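# Move mislabelled cartons from the wall shelf to the desk

## Task

On the wall shelf there is a row of cartons, and each one should sit above the shelf label showing its own part number. Take every carton that sits above a label with a different number and put it on the desk. Cartons already above their correct label must stay exactly where they are, neither moved sideways nor rotated. The robot must not tip over or finish leaning. A carton counts as placed only if it stays there without the robot holding it. At the end, release the gripper and back the robot away.

## Robot and tools

Robot: a Hello Robot Stretch 4 with one arm. It has an omni-wheel base, a lift that runs up a mast, an arm that telescopes straight forward, a wrist with yaw, pitch and roll, and a two-finger gripper. It stands about 1.6 m tall, and the rim of the base lies within 0.23 m of the base origin. Cameras: head_camera, head_left_camera, head_right_camera and wrist_camera.

Frames: the base frame has its origin on the floor under the centre of the base, with x forward, y left and z up. hand_pose is reported in this frame. It marks a point between the open fingertips, and the printed value can be somewhat off. The odometry frame is the base frame as it stood when the scene began. base_odometry counts wheel turns only, so any slip shows up as travel. Heading runs from -3.142 to 3.142, positive to the left.

execute_actions(actions, cameras). actions is a list holding one action or none; an empty list simply returns the state and images. An action may contain base, joints or both, plus optional pace and contact_limits. Alternatively it contains only end_of_arm: "enable_torque", which revives wrist or gripper motors that have shut off. All motions in one action start together. base takes exactly one relative command, an offset from where the base last reported itself:
- translate_m: straight travel in metres, forward positive, range -2 to 2.
- strafe_m: sideways travel in metres, left positive, range -2 to 2.
- rotate_rad: turn in place, counter-clockwise positive, range -3.2 to 3.2.
joints is a dict of absolute targets, one number per joint name:
- lift_m: 0 to 1.2.
- arm_m: 0 to 0.55 extension.
- wrist_yaw_rad: -1.134 to 4.276. 0 points forward, positive turns left, 3.14 is folded back; above 3.4 the arm may interfere.
- wrist_pitch_rad: -1.117 to 4.259. 0 is level, 1.57 points straight down.
- wrist_roll_rad: -1.117 to 4.259. At 0 the fingers are level; positive rolls clockwise as seen from behind the gripper.
- gripper_m: -0.038 to 0.141, the gap between fingertips in metres. Values below 0 press the tips together.
A joint target outside its range is clipped and still carried out. Any other bad value or an unknown key causes the whole call to be refused. Joints you leave out may keep driving toward their previous target.

pace is "slow", "default", "fast" or "max". Base speeds for these are 0.1, 0.3, 0.4 and 0.6 m/s, and turn rates are 1, 2, 3 and 4 rad/s. When the lift is raised the base is slowed further. contact_limits accepts only arm_m, from 0 (gentlest) to 0.75, with a default of 0.5. A single action lasts at most 15 s. cameras is a list of camera names; null or "all" gives every camera, and [] gives none.

wait(seconds 0 to 10): commands nothing new and returns the state. zoom_image(camera, region [x0,y0,x1,y1]): returns an enlarged view of a region in the latest image, at most 504x504 px. read_manual: returns licence text only. finished_scene(scene): ends the scene for good and reports whether it succeeded.

Results: joint_positions. base_status and joint_status report one of: done; off_target (may still be pushing); contact_stop_at_<key> (the part met something and goes slack); limit_stop_at_<name>; time_out; torque_fault (the wrist motor went limp and needs enable_torque). limit_stop_at_tilt means the robot is leaning more than 6 degrees, so the lift, arm and wheels go slack. limit_stop_at_own_body means self-collision; it is likely when the gripper is tilted up while rolled. on_its_own lists anything that happened without being commanded, where "held at" gives the target being held. lidar_m has 12 sectors of 30 degrees each: the first straight ahead, then counter-clockwise (4th left, 7th behind, 10th right). "-" means nothing seen or closer than 0.25 m. wrist_depth_mm is a 7x7 grid in mm (100 to 2000). turned_by_wheels vs turned_by_imu: a gap above about 0.1 rad means slipping or a collision. base_tilt is in degrees. motor_effort is given in percent, with the peak in brackets; a firm grip appears as a change in gripper effort, and a carried load moves wrist_pitch effort away from 0.

Gripping: command a gripper_m smaller than the object's width. Neither the reading nor "done" proves the object is held, so confirm with effort or the cameras. If the fingertips stick against a surface, raise the lift. To unfold at the start, send lift_m 0.4 together with wrist_yaw_rad 0.

Avoid: turning or driving with more than 1 kg held and arm_m above 0.2, since the robot may tip. Avoid long or high pushes, hard contact, dropping cartons, and bumping the correctly placed cartons. After placing each carton, open the gripper, and at the end move away from the shelf and desk.

Each tool is called after "Emit:" as a command line: name --argument value for each argument, lists and objects as JSON in quotes; but a table of rows of numbers goes row by row, as --pt "numbers of a row", without its own name.

## Session

Emit:
execute_actions --actions '[]'

Scene clock: 0.00 s.
base_odometry: x=+0.000 y=+0.000 heading=+0.000 (m, m, rad; odometry frame)
turned_by_wheels: +0.000 (rad since the last result)
turned_by_imu: +0.000 (rad since the last result)
base_tilt: forward=-0.7 right=-0.1 (deg)
lidar_m: 2.13 1.95 1.99 1.70 1.55 1.58 2.15 1.70 1.76 1.90 1.74 1.83
base_status: not commanded
joint_positions: lift_m=+0.236 arm_m=+0.000 wrist_yaw_rad=+3.178 wrist_pitch_rad=+0.022 wrist_roll_rad=+0.014 gripper_m=+0.057
joint_status: not commanded
motor_effort: lift_m=+20 arm_m=-1 wrist_yaw_rad=+1 wrist_pitch_rad=-6 wrist_roll_rad=-1 gripper_m=-3 wheel_0=+0 wheel_1=-1 wheel_2=+0 (%)
hand_pose: x=-0.1206 y=+0.0769 z=+0.4076 quat_wxyz=(-0.018, -0.011, +0.007, +1.000) (m; base frame)
wrist_depth_mm: - 146 - - - 1983 1661 / - 144 145 - - 1983 1661 / - 109 143 - - - 1708 / - 118 147 - - - 1576 / 143 141 - - - - 1537 / 206 1863 1708 1756 196 1537 1308 / 206 1229 1078 603 1060 946 991
pictures: head_camera, head_left_camera, head_right_camera, wrist_camera
Images, in order (width x height): head_camera 420x560, head_left_camera 420x672, head_right_camera 420x672, wrist_camera 616x392.

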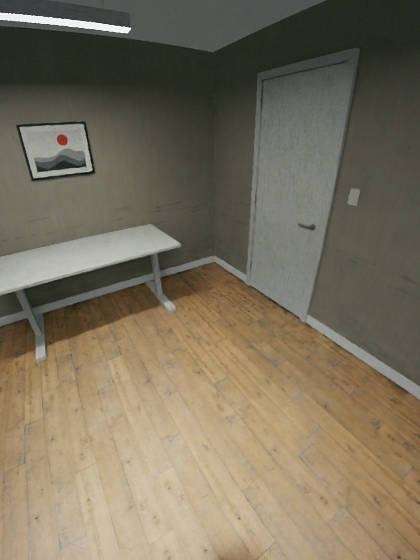

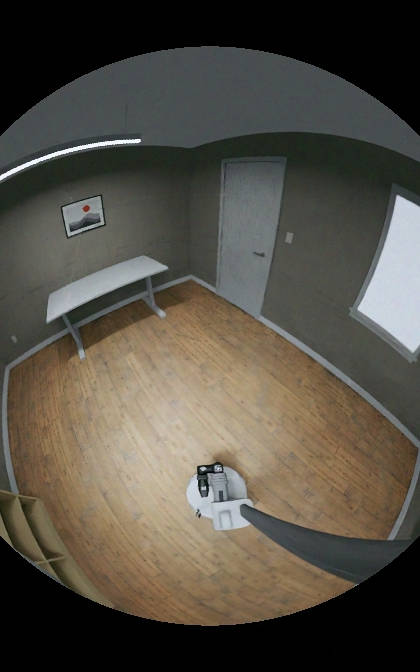

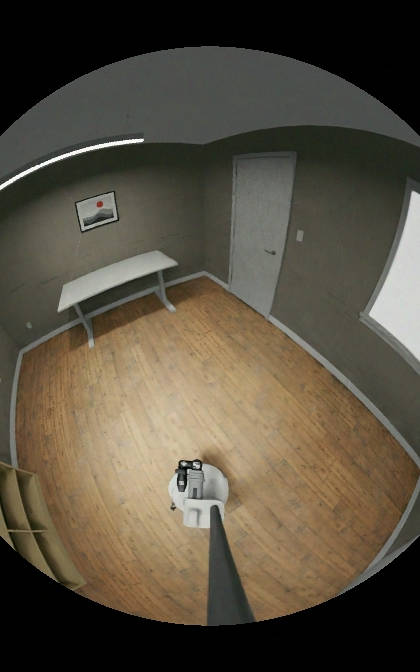

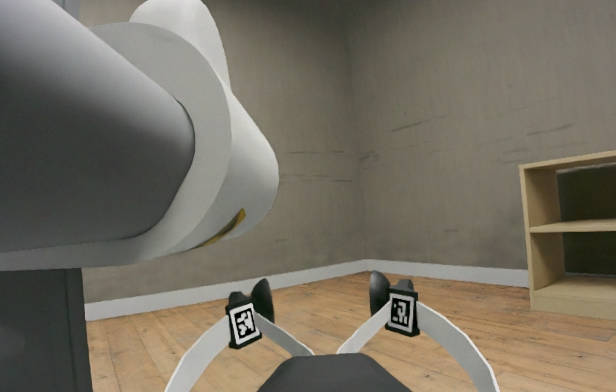

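Emit:
execute_actions --actions '[{"base": {"rotate_rad": 2.6}, "joints": {"lift_m": 0.4, "wrist_yaw_rad": 0}, "pace": "fast"}]'

Scene clock: 5.50 s.
base_odometry: x=+0.000 y=+0.000 heading=+2.600 (m, m, rad; odometry frame)
turned_by_wheels: +2.600 (rad since the last result)
turned_by_imu: +2.579 (rad since the last result)
base_tilt: forward=-0.6 right=-0.1 (deg)
lidar_m: 1.57 2.15 1.72 1.78 1.92 1.78 1.86 2.12 1.95 1.97 1.67 1.51
base_status: done
joint_positions: lift_m=+0.400 arm_m=+0.000 wrist_yaw_rad=+0.001 wrist_pitch_rad=+0.022 wrist_roll_rad=+0.014 gripper_m=+0.057
joint_status: all done
motor_effort: lift_m=+22(19) arm_m=-1(1) wrist_yaw_rad=-2(7) wrist_pitch_rad=-6(6) wrist_roll_rad=-1(1) gripper_m=-3(4) wheel_0=+1(12) wheel_1=+1(7) wheel_2=+1(12) (%)
hand_pose: x=+0.4592 y=-0.0873 z=+0.5717 quat_wxyz=(+1.000, +0.007, +0.011, +0.000) (m; base frame)
wrist_depth_mm: 1921 - - 1863 1708 1537 1397 / 1921 - - 1863 1708 1537 1430 / 1863 - - 1921 1708 1499 1397 / 1863 - - 1921 1708 1499 1397 / 1863 - - 1921 1708 1499 1397 / 1808 - - 1863 196 1499 1366 / 1756 1661 1430 778 1308 1138 1160
pictures: head_camera, head_left_camera, head_right_camera, wrist_camera
Images, in order (width x height): head_camera 420x560, head_left_camera 420x672, head_right_camera 420x672, wrist_camera 616x392.

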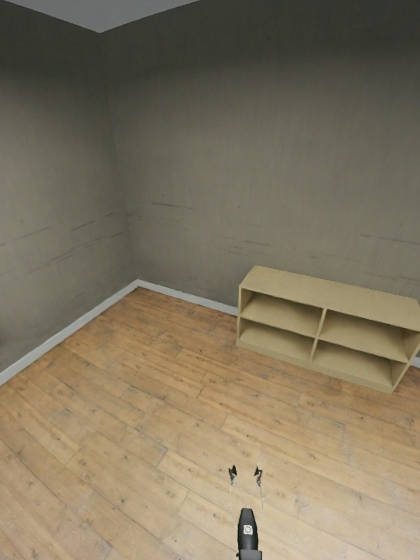

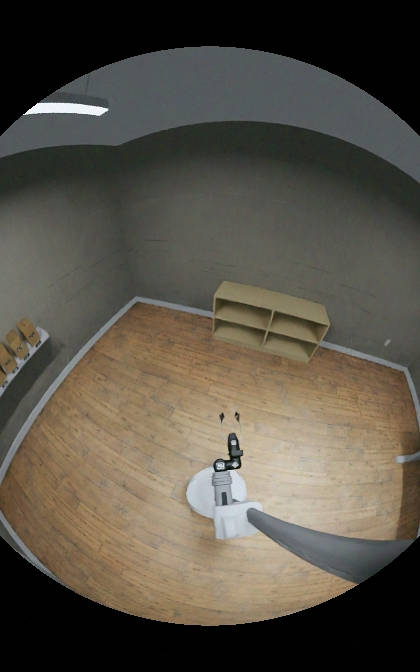

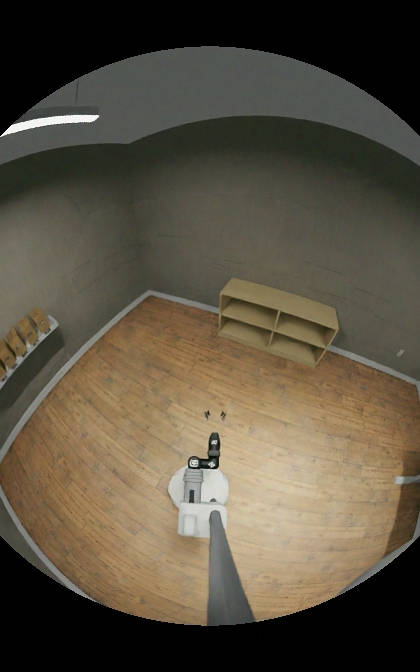

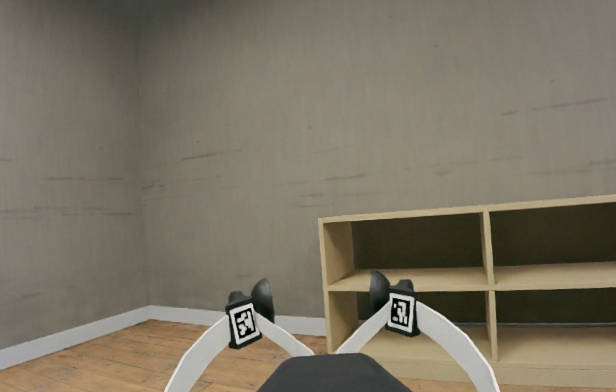

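Emit:
execute_actions --actions '[{"base": {"rotate_rad": 1.15}, "joints": {"lift_m": 0.75}, "pace": "fast"}]'

Scene clock: 13.67 s.
base_odometry: x=+0.000 y=+0.000 heading=-2.533 (m, m, rad; odometry frame)
turned_by_wheels: +1.150 (rad since the last result)
turned_by_imu: +1.140 (rad since the last result)
base_tilt: forward=-0.7 right=+0.0 (deg)
lidar_m: 1.71 1.80 1.85 1.79 1.89 2.06 1.99 2.72 1.61 1.52 1.59 2.08
base_status: done
joint_positions: lift_m=+0.750 arm_m=+0.000 wrist_yaw_rad=+0.000 wrist_pitch_rad=+0.022 wrist_roll_rad=+0.014 gripper_m=+0.057
joint_status: all done
motor_effort: lift_m=+22(23) arm_m=-1(1) wrist_yaw_rad=-1(1) wrist_pitch_rad=-6(6) wrist_roll_rad=-1(1) gripper_m=-4(3) wheel_0=-1(11) wheel_1=+0(7) wheel_2=+0(10) (%)
hand_pose: x=+0.4592 y=-0.0874 z=+0.9217 quat_wxyz=(+1.000, +0.007, +0.011, +0.000) (m; base frame)
wrist_depth_mm: 1808 1863 1863 1863 1863 1863 1863 / 1863 1863 1808 1863 1863 1863 1863 / 1863 1863 1808 1863 1808 1808 1808 / 1756 1808 1808 1808 1808 1756 1808 / 1808 1808 1618 1537 1808 1808 1808 / 1808 1808 1499 1808 196 1756 1756 / 1808 1756 1808 960 1756 1708 1756
pictures: head_camera, head_left_camera, head_right_camera, wrist_camera
Images, in order (width x height): head_camera 420x560, head_left_camera 420x672, head_right_camera 420x672, wrist_camera 616x392.

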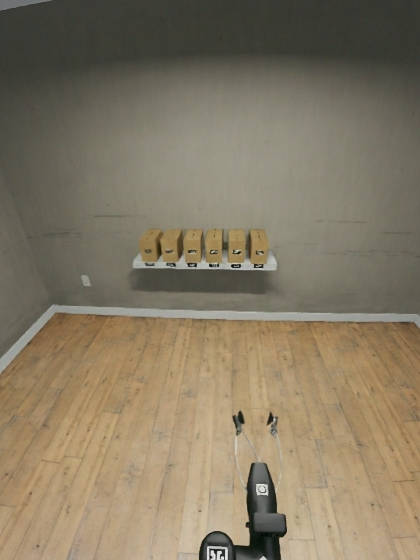

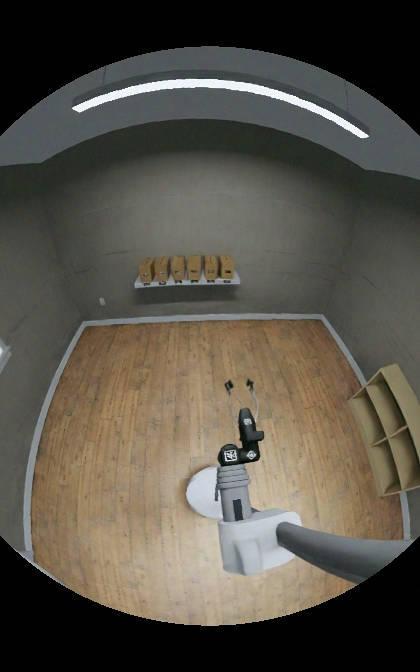

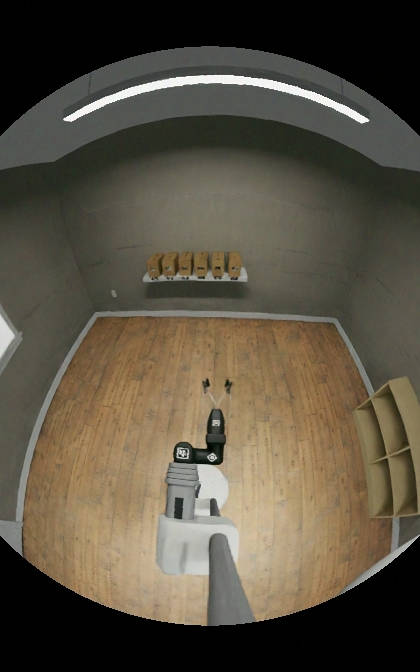

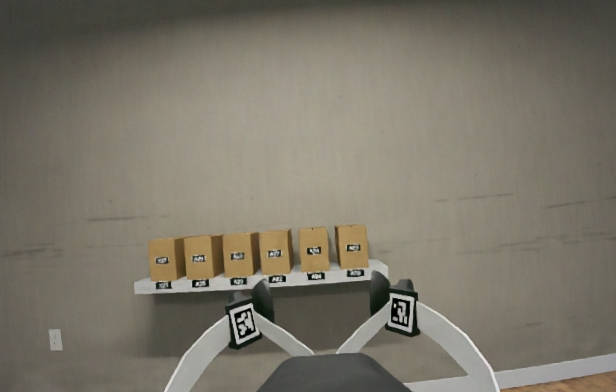

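Emit:
zoom_image --camera "head_camera" --region '[125, 220, 285, 280]'

Emit:
zoom_image --camera "wrist_camera" --region '[130, 215, 400, 305]'

Region (125, 220, 285, 280) of head_camera's 420x560 image, scaled by 3.150, with more detail than that image has; it fills the top 189 rows of this view, and the rest is white.

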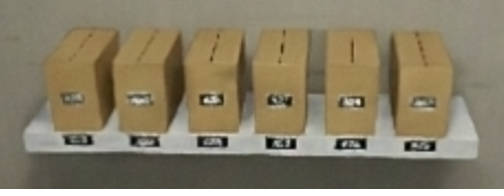

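Region (130, 215, 400, 305) of wrist_camera's 616x392 image, scaled by 1.867.

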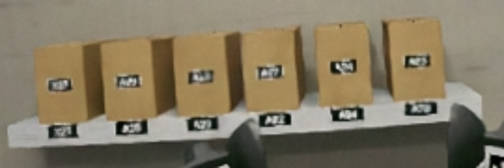

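Emit:
execute_actions --actions '[{"base": {"translate_m": 0.7}, "joints": {"lift_m": 0.48}, "pace": "fast"}]'

Scene clock: 30.23 s.
base_odometry: x=-0.574 y=-0.400 heading=-2.533 (m, m, rad; odometry frame)
turned_by_wheels: +0.000 (rad since the last result)
turned_by_imu: -0.004 (rad since the last result)
base_tilt: forward=-0.7 right=+0.0 (deg)
lidar_m: 1.01 1.04 1.86 1.77 1.84 2.59 3.52 2.72 1.59 1.56 1.79 1.02
base_status: done
joint_positions: lift_m=+0.480 arm_m=+0.000 wrist_yaw_rad=+0.000 wrist_pitch_rad=+0.022 wrist_roll_rad=+0.014 gripper_m=+0.057
joint_status: all done
motor_effort: lift_m=+16(18) arm_m=-1(1) wrist_yaw_rad=+0(1) wrist_pitch_rad=-6(6) wrist_roll_rad=+0(0) gripper_m=-3(2) wheel_0=-1(6) wheel_1=-1(5) wheel_2=+2(10) (%)
hand_pose: x=+0.4592 y=-0.0874 z=+0.6522 quat_wxyz=(+1.000, +0.007, +0.011, +0.000) (m; base frame)
wrist_depth_mm: 1138 1138 1118 1118 1118 1098 1118 / 1098 1118 1118 1098 1098 1098 1098 / 1118 1098 842 842 1098 1098 1078 / 842 831 831 831 820 1098 1078 / 1078 1078 1078 1078 1078 1078 1078 / 1078 1078 1078 1060 196 1060 1060 / 1078 1060 1060 609 1060 1060 1060
pictures: head_camera, head_left_camera, head_right_camera, wrist_camera
Images, in order (width x height): head_camera 420x560, head_left_camera 420x672, head_right_camera 420x672, wrist_camera 616x392.

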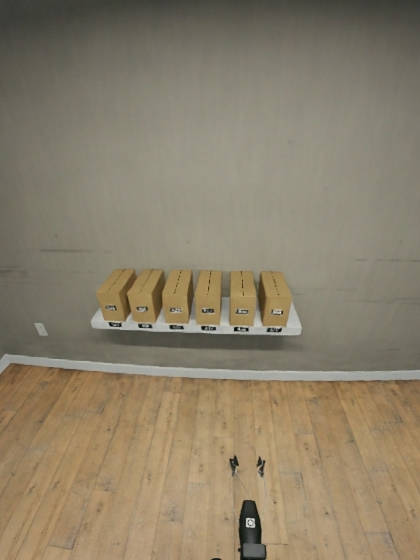

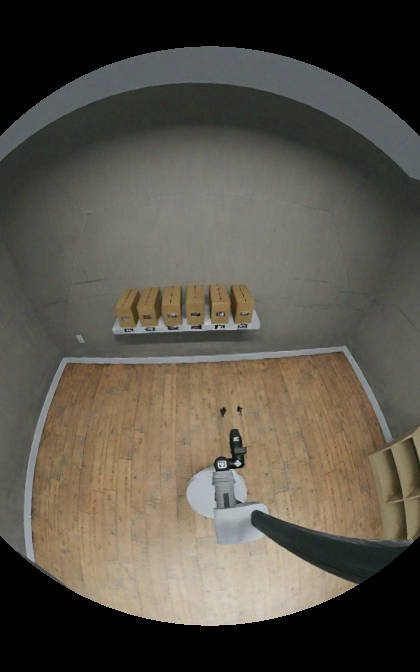

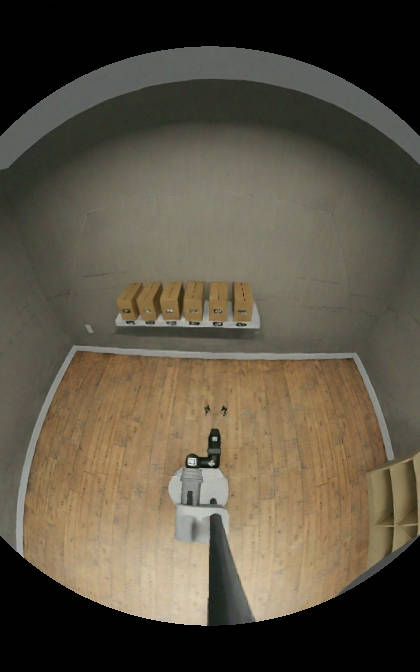

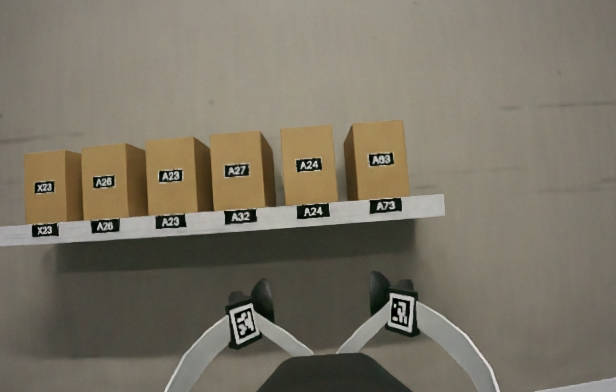

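Emit:
zoom_image --camera "wrist_camera" --region '[0, 110, 230, 250]'

Emit:
zoom_image --camera "wrist_camera" --region '[200, 110, 450, 250]'

Emit:
zoom_image --camera "head_camera" --region '[85, 260, 200, 340]'

Emit:
zoom_image --camera "head_camera" --region '[190, 260, 305, 340]'

Region (0, 110, 230, 250) of wrist_camera's 616x392 image, scaled by 2.191; it fills the top 307 rows of this view, and the rest is white.

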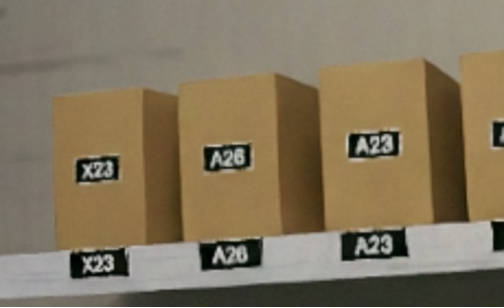

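Region (200, 110, 450, 250) of wrist_camera's 616x392 image, scaled by 2.016; it fills the top 282 rows of this view, and the rest is white.

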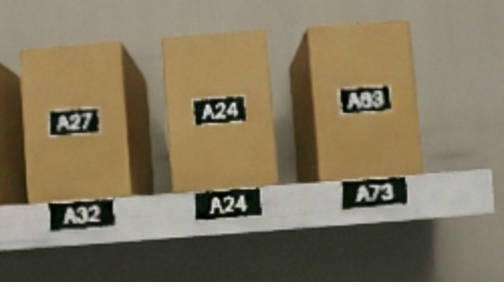

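Region (85, 260, 200, 340) of head_camera's 420x560 image, scaled by 4.383, with more detail than that image has; it fills the top 351 rows of this view, and the rest is white.

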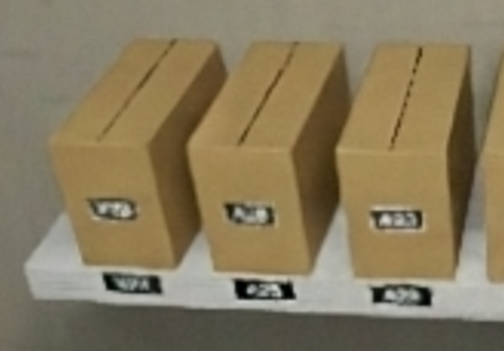

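Region (190, 260, 305, 340) of head_camera's 420x560 image, scaled by 4.383, with more detail than that image has; it fills the top 351 rows of this view, and the rest is white.

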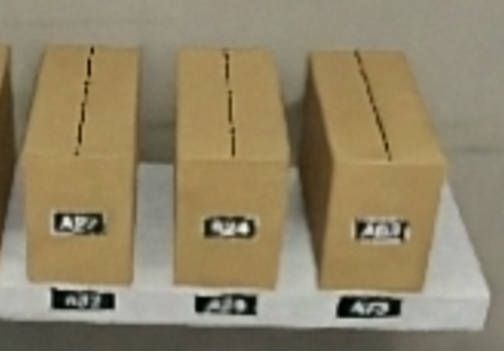

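Emit:
execute_actions --actions '[{"base": {"strafe_m": 0.165}, "joints": {"arm_m": 0.3, "wrist_yaw_rad": 0.45, "gripper_m": 0.141}, "pace": "fast"}]' --cameras '["head_camera", "wrist_camera"]'

Scene clock: 70.23 s.
base_odometry: x=-0.480 y=-0.536 heading=-2.533 (m, m, rad; odometry frame)
turned_by_wheels: +0.000 (rad since the last result)
turned_by_imu: -0.002 (rad since the last result)
base_tilt: forward=-0.8 right=-0.1 (deg)
lidar_m: 1.02 1.06 1.68 1.61 1.70 2.39 3.05 2.95 1.77 1.69 1.85 1.07
base_status: done
joint_positions: lift_m=+0.480 arm_m=+0.299 wrist_yaw_rad=+0.450 wrist_pitch_rad=+0.022 wrist_roll_rad=+0.014 gripper_m=+0.141
joint_status: all done
motor_effort: lift_m=+17(17) arm_m=+5(4) wrist_yaw_rad=+0(11) wrist_pitch_rad=-6(6) wrist_roll_rad=-1(1) gripper_m=-1(5) wheel_0=+0(8) wheel_1=-2(10) wheel_2=+1(1) (%)
hand_pose: x=+0.7678 y=+0.0468 z=+0.6522 quat_wxyz=(+0.975, +0.005, +0.012, +0.223) (m; base frame)
wrist_depth_mm: 1336 1138 960 842 750 661 609 / 1366 1138 960 809 504 445 439 / 1336 1118 647 574 500 445 415 / 1336 1118 640 564 492 439 404 / 1308 1118 946 831 750 676 615 / 1336 1118 904 842 732 216 615 / 1336 1118 931 150 732 661 609
pictures: head_camera, wrist_camera
Images, in order (width x height): head_camera 420x560, wrist_camera 616x392.

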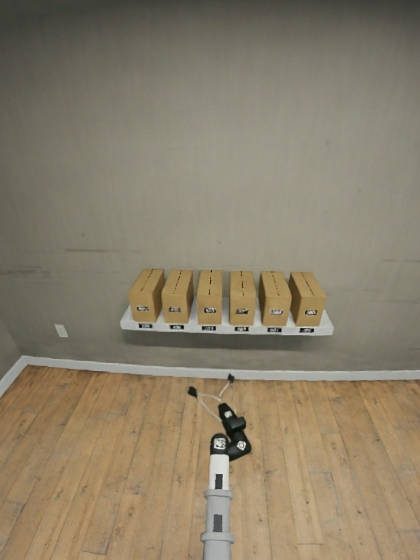

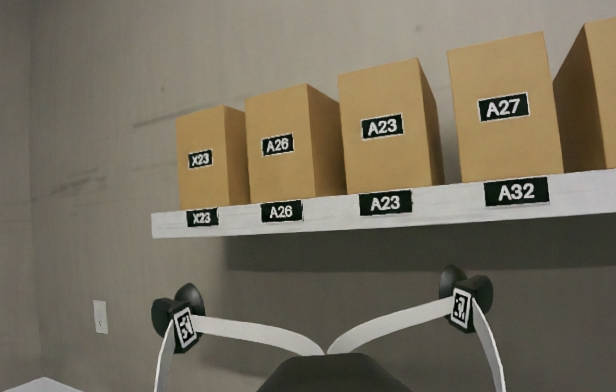

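Emit:
zoom_image --camera "wrist_camera" --region '[150, 90, 330, 240]'

Region (150, 90, 330, 240) of wrist_camera's 616x392 image, scaled by 2.800.

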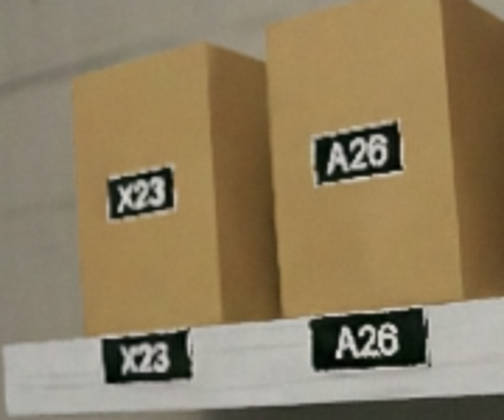

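Emit:
execute_actions --actions '[{"base": {"rotate_rad": -0.025}, "joints": {"arm_m": 0.3, "wrist_yaw_rad": 0.0, "wrist_pitch_rad": 1.57, "lift_m": 1.13}, "pace": "fast"}]' --cameras '["head_camera", "wrist_camera"]'

Emit:
execute_actions --actions '[{"base": {"translate_m": 0.65}}]' --cameras '["head_camera", "wrist_camera"]'

Scene clock: 123.70 s.
base_odometry: x=-0.480 y=-0.536 heading=-2.558 (m, m, rad; odometry frame)
turned_by_wheels: -0.025 (rad since the last result)
turned_by_imu: -0.027 (rad since the last result)
base_tilt: forward=-0.6 right=-0.1 (deg)
lidar_m: 1.03 1.07 1.69 1.61 1.68 2.35 3.53 3.00 1.79 1.69 1.90 1.09
base_status: done
joint_positions: lift_m=+1.130 arm_m=+0.299 wrist_yaw_rad=+0.000 wrist_pitch_rad=+1.570 wrist_roll_rad=+0.014 gripper_m=+0.141
joint_status: all done
motor_effort: lift_m=+22(24) arm_m=+5(4) wrist_yaw_rad=+1(9) wrist_pitch_rad=+1(4) wrist_roll_rad=-2(1) gripper_m=+0(0) wheel_0=+1(8) wheel_1=+1(3) wheel_2=+1(8) (%)
hand_pose: x=+0.4704 y=-0.0874 z=+1.0195 quat_wxyz=(+0.707, +0.005, +0.707, -0.005) (m; base frame)
wrist_depth_mm: 1255 1308 1308 1308 1308 1281 1308 / 1336 1308 1308 1308 1281 1281 1281 / 1308 1308 1281 1281 1255 1255 1255 / 1281 1281 1281 1255 1255 1255 1255 / 1255 1281 1255 1229 1229 1229 1205 / 1255 1255 1255 1229 1229 217 1229 / 1255 1229 1229 151 1205 1205 1205
pictures: head_camera, wrist_camera
Images, in order (width x height): head_camera 420x560, wrist_camera 616x392.

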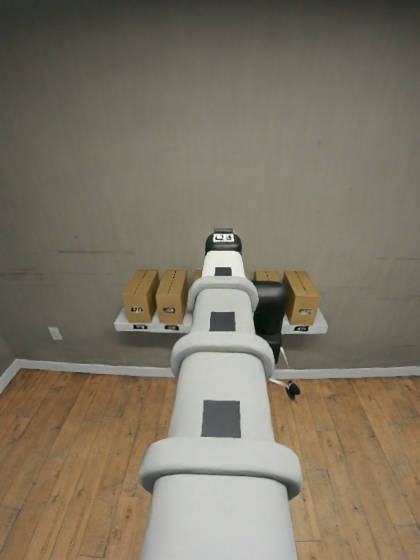

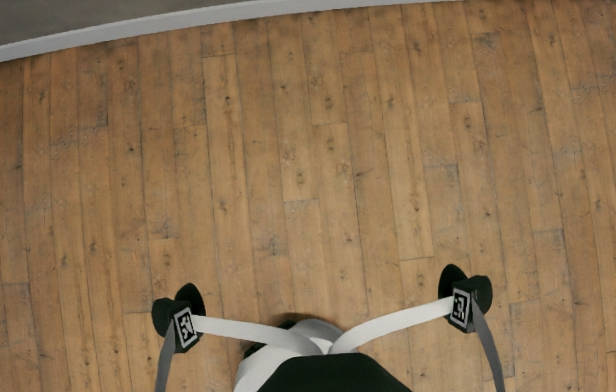

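Scene clock: 127.33 s.
base_odometry: x=-1.022 y=-0.894 heading=-2.558 (m, m, rad; odometry frame)
turned_by_wheels: +0.000 (rad since the last result)
turned_by_imu: -0.003 (rad since the last result)
base_tilt: forward=-0.6 right=+0.0 (deg)
lidar_m: 0.36 0.41 0.50 1.64 1.73 2.36 - 2.47 1.88 2.07 0.58 0.40
base_status: done
joint_positions: lift_m=+1.130 arm_m=+0.299 wrist_yaw_rad=+0.000 wrist_pitch_rad=+1.570 wrist_roll_rad=+0.014 gripper_m=+0.141
joint_status: not commanded
motor_effort: lift_m=+21(22) arm_m=+4(5) wrist_yaw_rad=-1(0) wrist_pitch_rad=+1(1) wrist_roll_rad=+0(1) gripper_m=-1(1) wheel_0=+1(5) wheel_1=+0(4) wheel_2=-1(7) (%)
hand_pose: x=+0.4703 y=-0.0874 z=+1.0195 quat_wxyz=(+0.707, +0.005, +0.707, -0.005) (m; base frame)
wrist_depth_mm: 211 218 235 248 259 267 282 / 271 294 320 342 342 338 345 / 347 345 351 342 359 336 359 / 359 340 340 336 375 334 370 / 351 336 343 332 351 330 359 / 355 334 329 329 329 216 1205 / 370 330 1138 150 1205 1205 1205
pictures: head_camera, wrist_camera
Images, in order (width x height): head_camera 420x560, wrist_camera 616x392.

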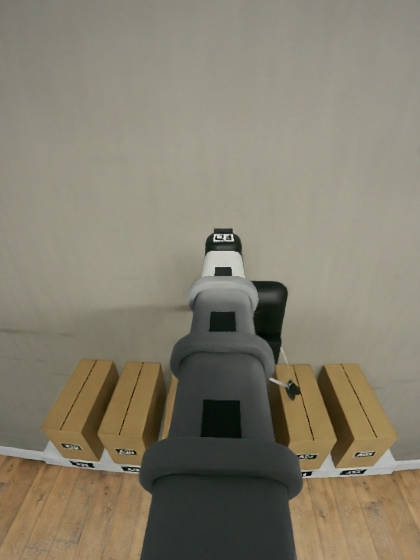

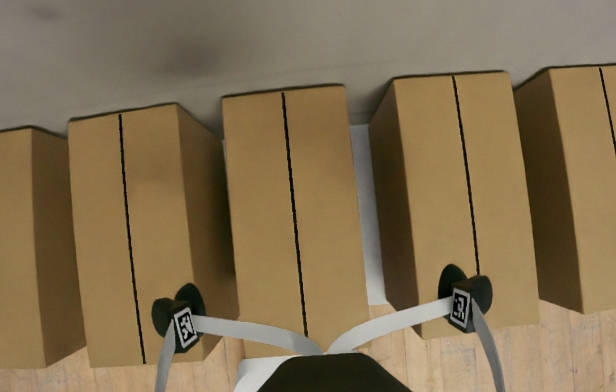

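Emit:
execute_actions --actions '[{"base": {"strafe_m": 0.019}, "joints": {"arm_m": 0.34, "lift_m": 1.05}}]' --cameras '["wrist_camera"]'

Scene clock: 150.87 s.
base_odometry: x=-1.012 y=-0.910 heading=-2.558 (m, m, rad; odometry frame)
turned_by_wheels: +0.000 (rad since the last result)
turned_by_imu: -0.002 (rad since the last result)
base_tilt: forward=-0.7 right=-0.1 (deg)
lidar_m: 0.36 0.40 0.54 1.61 1.70 2.28 - 2.54 1.92 2.10 0.56 0.38
base_status: done
joint_positions: lift_m=+1.050 arm_m=+0.339 wrist_yaw_rad=+0.000 wrist_pitch_rad=+1.570 wrist_roll_rad=+0.014 gripper_m=+0.141
joint_status: all done
motor_effort: lift_m=+16(19) arm_m=+5(5) wrist_yaw_rad=+0(0) wrist_pitch_rad=+0(0) wrist_roll_rad=-1(1) gripper_m=-4(1) wheel_0=-1(4) wheel_1=+1(7) wheel_2=+0(1) (%)
hand_pose: x=+0.5103 y=-0.0874 z=+0.9400 quat_wxyz=(+0.707, +0.005, +0.707, -0.005) (m; base frame)
wrist_depth_mm: 146 151 162 172 179 186 - / 188 204 221 239 254 257 258 / 263 262 286 259 301 256 255 / 260 259 283 256 256 253 253 / 256 256 293 253 253 251 250 / 254 253 252 251 251 216 247 / 252 251 271 150 247 246 -
pictures: wrist_camera
Images, in order (width x height): wrist_camera 616x392.

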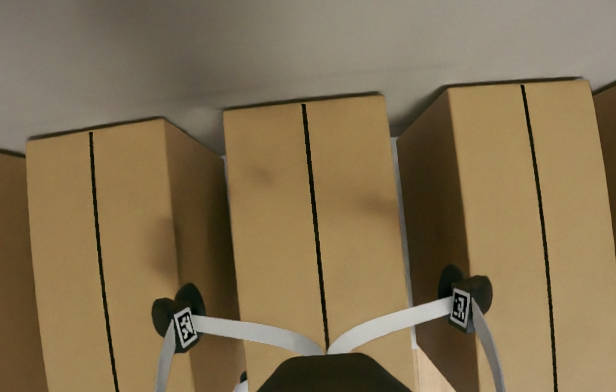

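Emit:
execute_actions --actions '[{"joints": {"gripper_m": 0.125, "lift_m": 1.035}}]' --cameras '["wrist_camera"]'

Scene clock: 164.83 s.
base_odometry: x=-1.012 y=-0.910 heading=-2.558 (m, m, rad; odometry frame)
turned_by_wheels: +0.000 (rad since the last result)
turned_by_imu: -0.002 (rad since the last result)
base_tilt: forward=-0.7 right=-0.1 (deg)
lidar_m: 0.37 0.39 0.56 1.61 1.67 2.33 - 2.52 1.87 2.10 0.54 0.38
base_status: not commanded
joint_positions: lift_m=+1.035 arm_m=+0.339 wrist_yaw_rad=+0.000 wrist_pitch_rad=+1.570 wrist_roll_rad=+0.014 gripper_m=+0.125
joint_status: all done
motor_effort: lift_m=+16(14) arm_m=+5(5) wrist_yaw_rad=+1(1) wrist_pitch_rad=+0(0) wrist_roll_rad=-1(1) gripper_m=-1(7) wheel_0=+0(1) wheel_1=+0(0) wheel_2=+0(1) (%)
hand_pose: x=+0.5103 y=-0.0874 z=+0.9250 quat_wxyz=(+0.707, +0.005, +0.707, -0.005) (m; base frame)
wrist_depth_mm: 146 151 162 172 179 185 - / 187 203 222 238 245 244 243 / 248 247 246 243 297 242 241 / 245 244 283 240 241 239 238 / 243 241 268 239 238 236 236 / 239 239 224 236 235 232 233 / 237 236 245 152 233 232 -
pictures: wrist_camera
Images, in order (width x height): wrist_camera 616x392.

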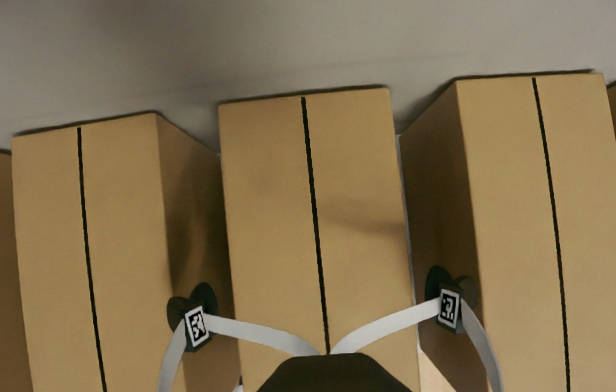

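Emit:
zoom_image --camera "wrist_camera" --region '[140, 240, 510, 392]'

Region (140, 240, 510, 392) of wrist_camera's 616x392 image, scaled by 1.362; it fills the top 207 rows of this view, and the rest is white.

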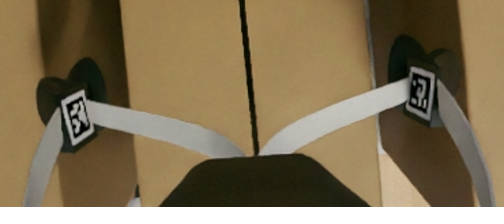

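Emit:
execute_actions --actions '[{"joints": {"lift_m": 1.005}, "pace": "slow"}]' --cameras '["wrist_camera", "head_right_camera"]'

Scene clock: 179.77 s.
base_odometry: x=-1.012 y=-0.910 heading=-2.558 (m, m, rad; odometry frame)
turned_by_wheels: +0.000 (rad since the last result)
turned_by_imu: -0.002 (rad since the last result)
base_tilt: forward=-0.7 right=+0.0 (deg)
lidar_m: 0.37 0.37 0.53 1.63 1.67 2.30 - 2.51 1.87 2.10 0.57 0.41
base_status: not commanded
joint_positions: lift_m=+1.005 arm_m=+0.339 wrist_yaw_rad=+0.000 wrist_pitch_rad=+1.570 wrist_roll_rad=+0.014 gripper_m=+0.125
joint_status: all done
motor_effort: lift_m=+16(15) arm_m=+5(5) wrist_yaw_rad=-1(0) wrist_pitch_rad=+0(0) wrist_roll_rad=+0(1) gripper_m=-1(1) wheel_0=-1(1) wheel_1=+1(1) wheel_2=+0(0) (%)
hand_pose: x=+0.5103 y=-0.0874 z=+0.8950 quat_wxyz=(+0.707, +0.005, +0.707, -0.005) (m; base frame)
wrist_depth_mm: 146 151 162 172 180 185 - / 188 204 216 215 216 214 213 / 216 216 215 213 213 212 211 / 214 214 213 211 211 220 208 / 211 211 211 209 208 225 205 / 209 208 207 207 206 204 204 / 207 206 206 152 203 216 -
pictures: head_right_camera, wrist_camera
Images, in order (width x height): head_right_camera 420x672, wrist_camera 616x392.

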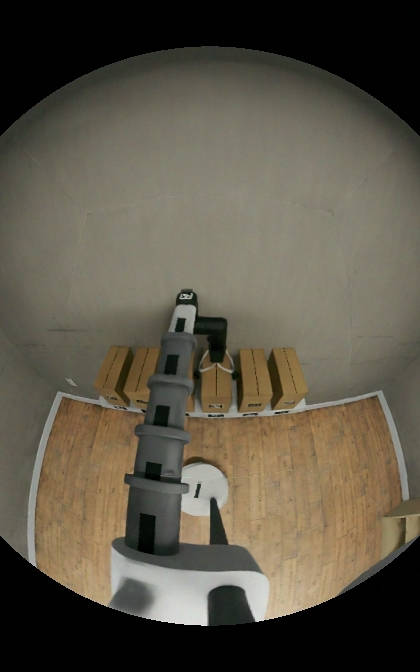

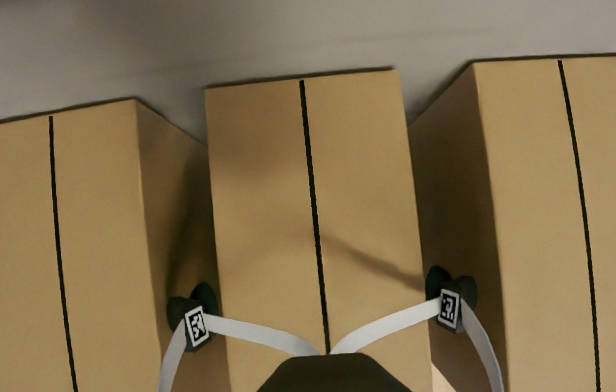

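Emit:
execute_actions --actions '[{"joints": {"lift_m": 0.992}, "pace": "slow"}]' --cameras '["wrist_camera"]'

Scene clock: 184.83 s.
base_odometry: x=-1.012 y=-0.910 heading=-2.558 (m, m, rad; odometry frame)
turned_by_wheels: +0.000 (rad since the last result)
turned_by_imu: -0.002 (rad since the last result)
base_tilt: forward=-0.7 right=+0.0 (deg)
lidar_m: 0.37 0.41 0.56 1.61 1.68 2.32 - 2.51 1.87 2.10 0.56 0.39
base_status: not commanded
joint_positions: lift_m=+0.992 arm_m=+0.339 wrist_yaw_rad=+0.000 wrist_pitch_rad=+1.570 wrist_roll_rad=+0.014 gripper_m=+0.125
joint_status: all done
motor_effort: lift_m=+15(16) arm_m=+5(5) wrist_yaw_rad=+1(0) wrist_pitch_rad=+0(0) wrist_roll_rad=-1(2) gripper_m=-1(1) wheel_0=+0(1) wheel_1=+0(1) wheel_2=+0(1) (%)
hand_pose: x=+0.5103 y=-0.0874 z=+0.8820 quat_wxyz=(+0.707, +0.005, +0.707, -0.005) (m; base frame)
wrist_depth_mm: 146 151 162 172 179 185 - / 187 204 203 202 202 204 200 / 204 209 202 200 200 213 198 / 202 202 200 198 198 220 195 / 198 199 197 196 195 225 193 / 196 196 195 193 193 196 191 / 195 194 193 152 190 225 -
pictures: wrist_camera
Images, in order (width x height): wrist_camera 616x392.

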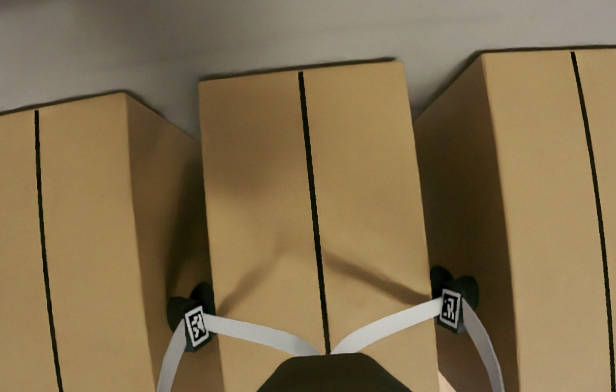

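Now close the gripper.

Emit:
execute_actions --actions '[{"joints": {"gripper_m": 0.05}}]' --cameras '["wrist_camera"]'

Scene clock: 195.73 s.
base_odometry: x=-1.012 y=-0.910 heading=-2.558 (m, m, rad; odometry frame)
turned_by_wheels: +0.000 (rad since the last result)
turned_by_imu: -0.002 (rad since the last result)
base_tilt: forward=-0.7 right=-0.1 (deg)
lidar_m: 0.36 0.42 0.57 1.60 1.69 2.30 - 2.52 1.87 2.11 0.57 0.40
base_status: not commanded
joint_positions: lift_m=+0.992 arm_m=+0.339 wrist_yaw_rad=+0.000 wrist_pitch_rad=+1.570 wrist_roll_rad=+0.014 gripper_m=+0.050
joint_status: all done
motor_effort: lift_m=+16(16) arm_m=+5(5) wrist_yaw_rad=+1(1) wrist_pitch_rad=+0(0) wrist_roll_rad=-2(1) gripper_m=-24(26) wheel_0=+0(0) wheel_1=+0(0) wheel_2=-1(0) (%)
hand_pose: x=+0.5103 y=-0.0874 z=+0.8820 quat_wxyz=(+0.707, +0.005, +0.707, -0.005) (m; base frame)
wrist_depth_mm: 146 151 163 172 179 186 - / 188 203 182 181 181 204 199 / 203 208 180 179 179 213 198 / 201 202 178 177 177 220 195 / 198 198 176 175 174 227 193 / 196 196 174 173 172 179 190 / 194 193 173 172 170 216 -
pictures: wrist_camera
Images, in order (width x height): wrist_camera 616x392.

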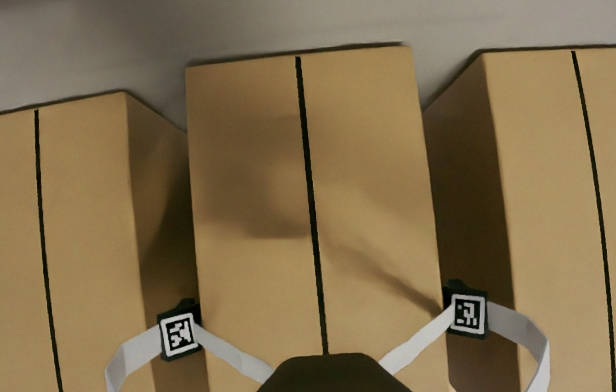

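Emit:
execute_actions --actions '[{"joints": {"lift_m": 1.17}}]' --cameras '["wrist_camera", "head_right_camera"]'

Scene clock: 200.77 s.
base_odometry: x=-1.012 y=-0.910 heading=-2.558 (m, m, rad; odometry frame)
turned_by_wheels: +0.000 (rad since the last result)
turned_by_imu: -0.002 (rad since the last result)
base_tilt: forward=-0.7 right=+0.1 (deg)
lidar_m: 0.37 0.39 0.54 1.63 1.69 2.30 - 2.51 1.91 2.08 0.55 0.39
base_status: not commanded
joint_positions: lift_m=+1.170 arm_m=+0.339 wrist_yaw_rad=+0.000 wrist_pitch_rad=+1.570 wrist_roll_rad=+0.014 gripper_m=+0.050
joint_status: all done
motor_effort: lift_m=+23(25) arm_m=+5(5) wrist_yaw_rad=+0(0) wrist_pitch_rad=+0(0) wrist_roll_rad=-2(1) gripper_m=-23(23) wheel_0=+0(0) wheel_1=+0(2) wheel_2=+0(1) (%)
hand_pose: x=+0.5103 y=-0.0874 z=+1.0594 quat_wxyz=(+0.707, +0.005, +0.707, -0.005) (m; base frame)
wrist_depth_mm: 146 151 162 173 179 186 - / 188 204 183 182 181 270 279 / 290 322 180 179 179 377 382 / 384 379 178 177 177 373 387 / 377 377 176 175 175 368 404 / 375 373 174 173 172 178 392 / 373 366 172 172 170 809 1229
pictures: head_right_camera, wrist_camera
Images, in order (width x height): head_right_camera 420x672, wrist_camera 616x392.

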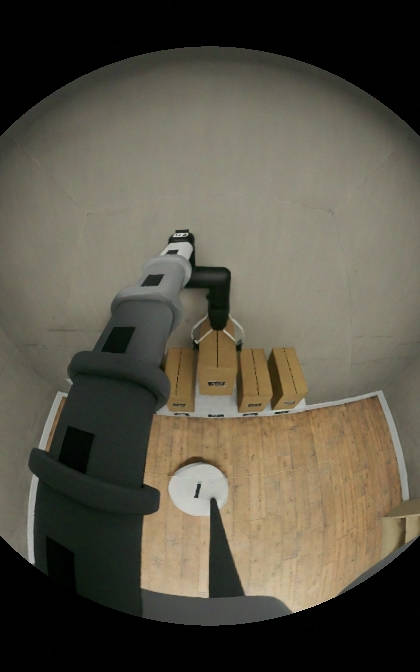

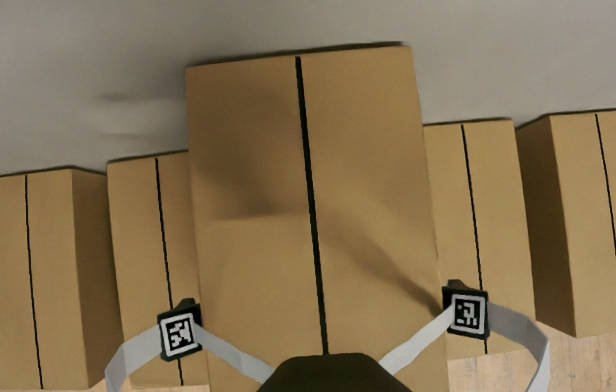

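Emit:
execute_actions --actions '[{"base": {"translate_m": -0.5}, "joints": {"arm_m": 0.15}, "pace": "fast"}]' --cameras '["head_right_camera"]'

Emit:
execute_actions --actions '[{"base": {"rotate_rad": 3.14}, "joints": {"lift_m": 0.6}, "pace": "fast"}]' --cameras '["head_camera", "head_left_camera", "wrist_camera"]'

Scene clock: 224.57 s.
base_odometry: x=-0.595 y=-0.634 heading=-2.558 (m, m, rad; odometry frame)
turned_by_wheels: +0.000 (rad since the last result)
turned_by_imu: -0.002 (rad since the last result)
base_tilt: forward=-0.7 right=-0.1 (deg)
lidar_m: 0.25 0.93 1.60 1.60 1.67 2.31 3.70 3.09 1.80 1.74 1.66 0.25
base_status: done
joint_positions: lift_m=+1.170 arm_m=+0.151 wrist_yaw_rad=+0.000 wrist_pitch_rad=+1.570 wrist_roll_rad=+0.014 gripper_m=+0.050
joint_status: all done
motor_effort: lift_m=+23(23) arm_m=-5(4) wrist_yaw_rad=-1(1) wrist_pitch_rad=+0(1) wrist_roll_rad=-1(1) gripper_m=-23(23) wheel_0=-1(3) wheel_1=+0(5) wheel_2=+0(8) (%)
hand_pose: x=+0.3219 y=-0.0874 z=+1.0594 quat_wxyz=(+0.707, +0.005, +0.707, -0.005) (m; base frame)
wrist_depth_mm: 1281 1281 1336 1336 1336 1336 1336 / 1366 1366 182 181 181 1308 1308 / 1366 1336 180 179 179 1308 1308 / 1308 1308 178 177 177 1308 1281 / 1308 1308 176 175 175 1281 1281 / 1308 1308 175 173 173 179 1255 / 1281 1281 172 171 170 1255 1229
pictures: head_right_camera
Images, in order (width x height): head_right_camera 420x672.

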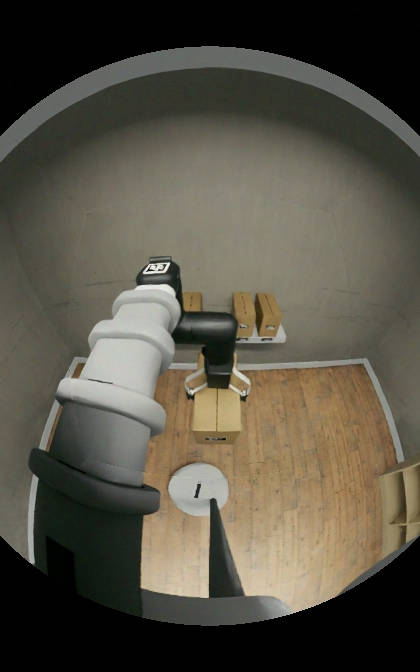

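Scene clock: 228.73 s.
base_odometry: x=-0.595 y=-0.634 heading=+0.582 (m, m, rad; odometry frame)
turned_by_wheels: +3.140 (rad since the last result)
turned_by_imu: +3.115 (rad since the last result)
base_tilt: forward=-0.7 right=+0.0 (deg)
lidar_m: 2.79 2.99 1.82 1.73 1.68 0.94 0.86 0.94 1.64 1.57 1.65 0.25
base_status: done
joint_positions: lift_m=+0.600 arm_m=+0.151 wrist_yaw_rad=+0.000 wrist_pitch_rad=+1.570 wrist_roll_rad=+0.014 gripper_m=+0.050
joint_status: all done
motor_effort: lift_m=+17(21) arm_m=-5(5) wrist_yaw_rad=+0(1) wrist_pitch_rad=+0(0) wrist_roll_rad=-2(0) gripper_m=-24(22) wheel_0=-2(8) wheel_1=-1(4) wheel_2=+0(5) (%)
hand_pose: x=+0.3220 y=-0.0874 z=+0.4899 quat_wxyz=(+0.707, +0.005, +0.707, -0.005) (m; base frame)
wrist_depth_mm: 768 759 759 741 750 741 732 / 759 750 182 181 181 741 732 / 750 741 180 179 179 723 732 / 732 732 179 178 176 723 715 / 732 723 176 176 175 707 707 / 715 715 175 173 172 178 699 / 715 699 173 172 170 691 691
pictures: head_camera, head_left_camera, wrist_camera
Images, in order (width x height): head_camera 420x560, head_left_camera 420x672, wrist_camera 616x392.

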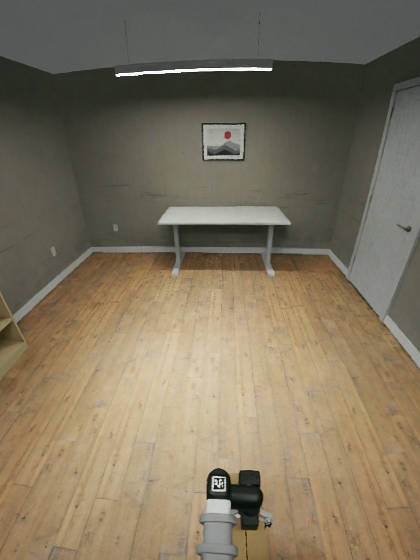

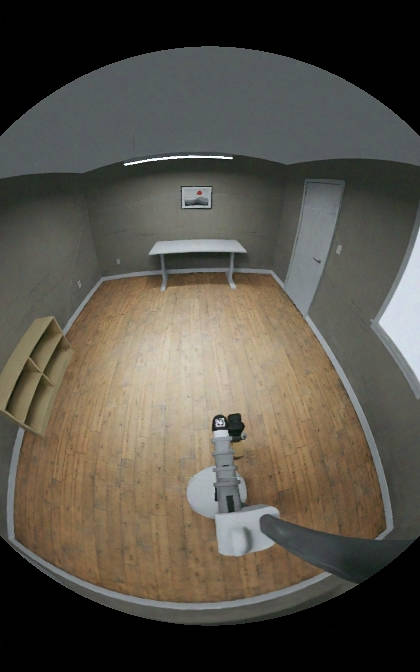

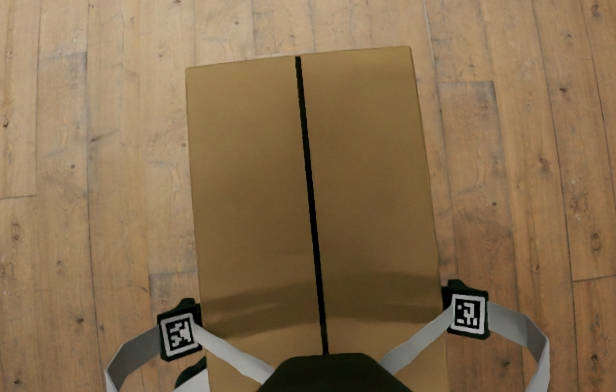

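Emit:
execute_actions --actions '[{"base": {"translate_m": 2.0}, "joints": {"lift_m": 1.1}, "pace": "max"}]' --cameras '["head_right_camera", "wrist_camera"]'

Scene clock: 241.17 s.
base_odometry: x=+1.076 y=+0.465 heading=+0.582 (m, m, rad; odometry frame)
turned_by_wheels: +0.000 (rad since the last result)
turned_by_imu: -0.007 (rad since the last result)
base_tilt: forward=-0.7 right=+0.0 (deg)
lidar_m: 0.27 0.83 2.18 1.98 1.81 3.00 3.20 2.29 1.64 1.57 1.67 0.25
base_status: done
joint_positions: lift_m=+1.100 arm_m=+0.151 wrist_yaw_rad=+0.000 wrist_pitch_rad=+1.570 wrist_roll_rad=+0.014 gripper_m=+0.050
joint_status: all done
motor_effort: lift_m=+21(25) arm_m=-4(5) wrist_yaw_rad=+0(1) wrist_pitch_rad=+0(1) wrist_roll_rad=-1(1) gripper_m=-23(22) wheel_0=-1(8) wheel_1=-1(6) wheel_2=-1(12) (%)
hand_pose: x=+0.3219 y=-0.0874 z=+0.9895 quat_wxyz=(+0.707, +0.005, +0.707, -0.005) (m; base frame)
wrist_depth_mm: 1308 1308 1281 1281 1281 1255 1255 / 1281 1281 183 181 181 1255 1229 / 1255 1255 180 180 179 1255 1255 / 1255 1229 179 177 177 1229 1205 / 1229 1229 177 175 174 1205 1205 / 1229 1229 175 174 173 179 1205 / 1205 1229 172 172 170 1182 1182
pictures: head_right_camera, wrist_camera
Images, in order (width x height): head_right_camera 420x672, wrist_camera 616x392.

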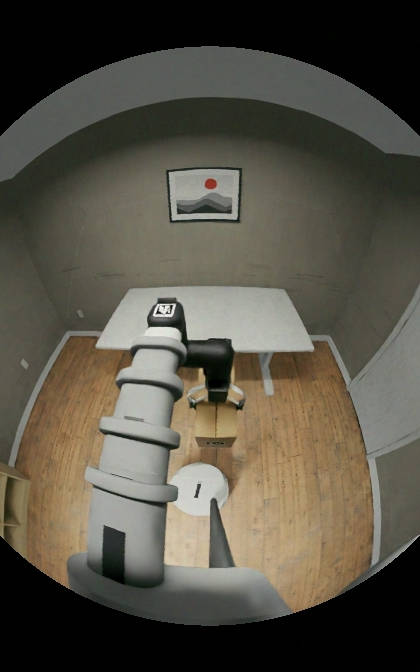

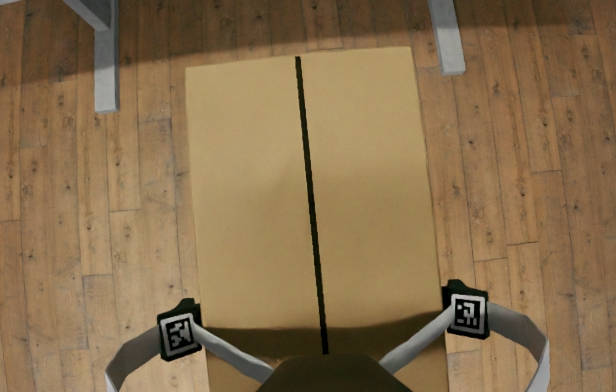

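Emit:
execute_actions --actions '[{"base": {"translate_m": 0.4}, "joints": {"arm_m": 0.45}, "pace": "fast"}]' --cameras '["head_right_camera", "wrist_camera"]'

Scene clock: 247.37 s.
base_odometry: x=+1.410 y=+0.685 heading=+0.582 (m, m, rad; odometry frame)
turned_by_wheels: +0.000 (rad since the last result)
turned_by_imu: -0.003 (rad since the last result)
base_tilt: forward=-0.7 right=-0.1 (deg)
lidar_m: 0.38 0.41 0.59 2.11 2.00 2.52 3.63 2.26 1.65 1.58 0.58 0.40
base_status: done
joint_positions: lift_m=+1.100 arm_m=+0.449 wrist_yaw_rad=+0.000 wrist_pitch_rad=+1.570 wrist_roll_rad=+0.014 gripper_m=+0.050
joint_status: all done
motor_effort: lift_m=+21(21) arm_m=+5(5) wrist_yaw_rad=-1(1) wrist_pitch_rad=+0(1) wrist_roll_rad=-2(1) gripper_m=-23(22) wheel_0=-1(11) wheel_1=+1(5) wheel_2=+0(11) (%)
hand_pose: x=+0.6204 y=-0.0874 z=+0.9895 quat_wxyz=(+0.707, +0.005, +0.707, -0.005) (m; base frame)
wrist_depth_mm: 530 521 517 517 517 508 508 / 517 517 183 181 181 508 504 / 512 508 180 179 179 500 496 / 504 504 178 177 177 496 496 / 500 500 176 176 174 492 488 / 500 496 175 173 172 179 480 / 496 484 172 172 170 477 -
pictures: head_right_camera, wrist_camera
Images, in order (width x height): head_right_camera 420x672, wrist_camera 616x392.

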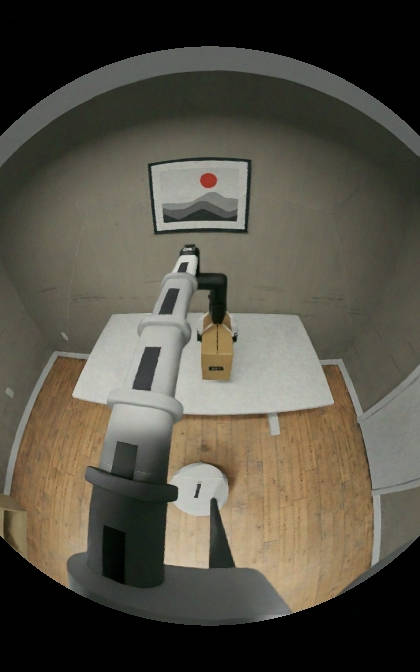

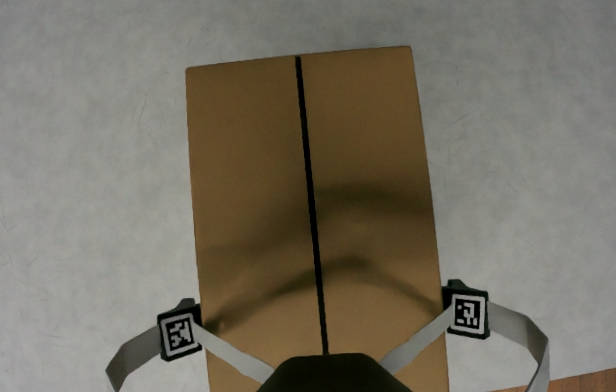

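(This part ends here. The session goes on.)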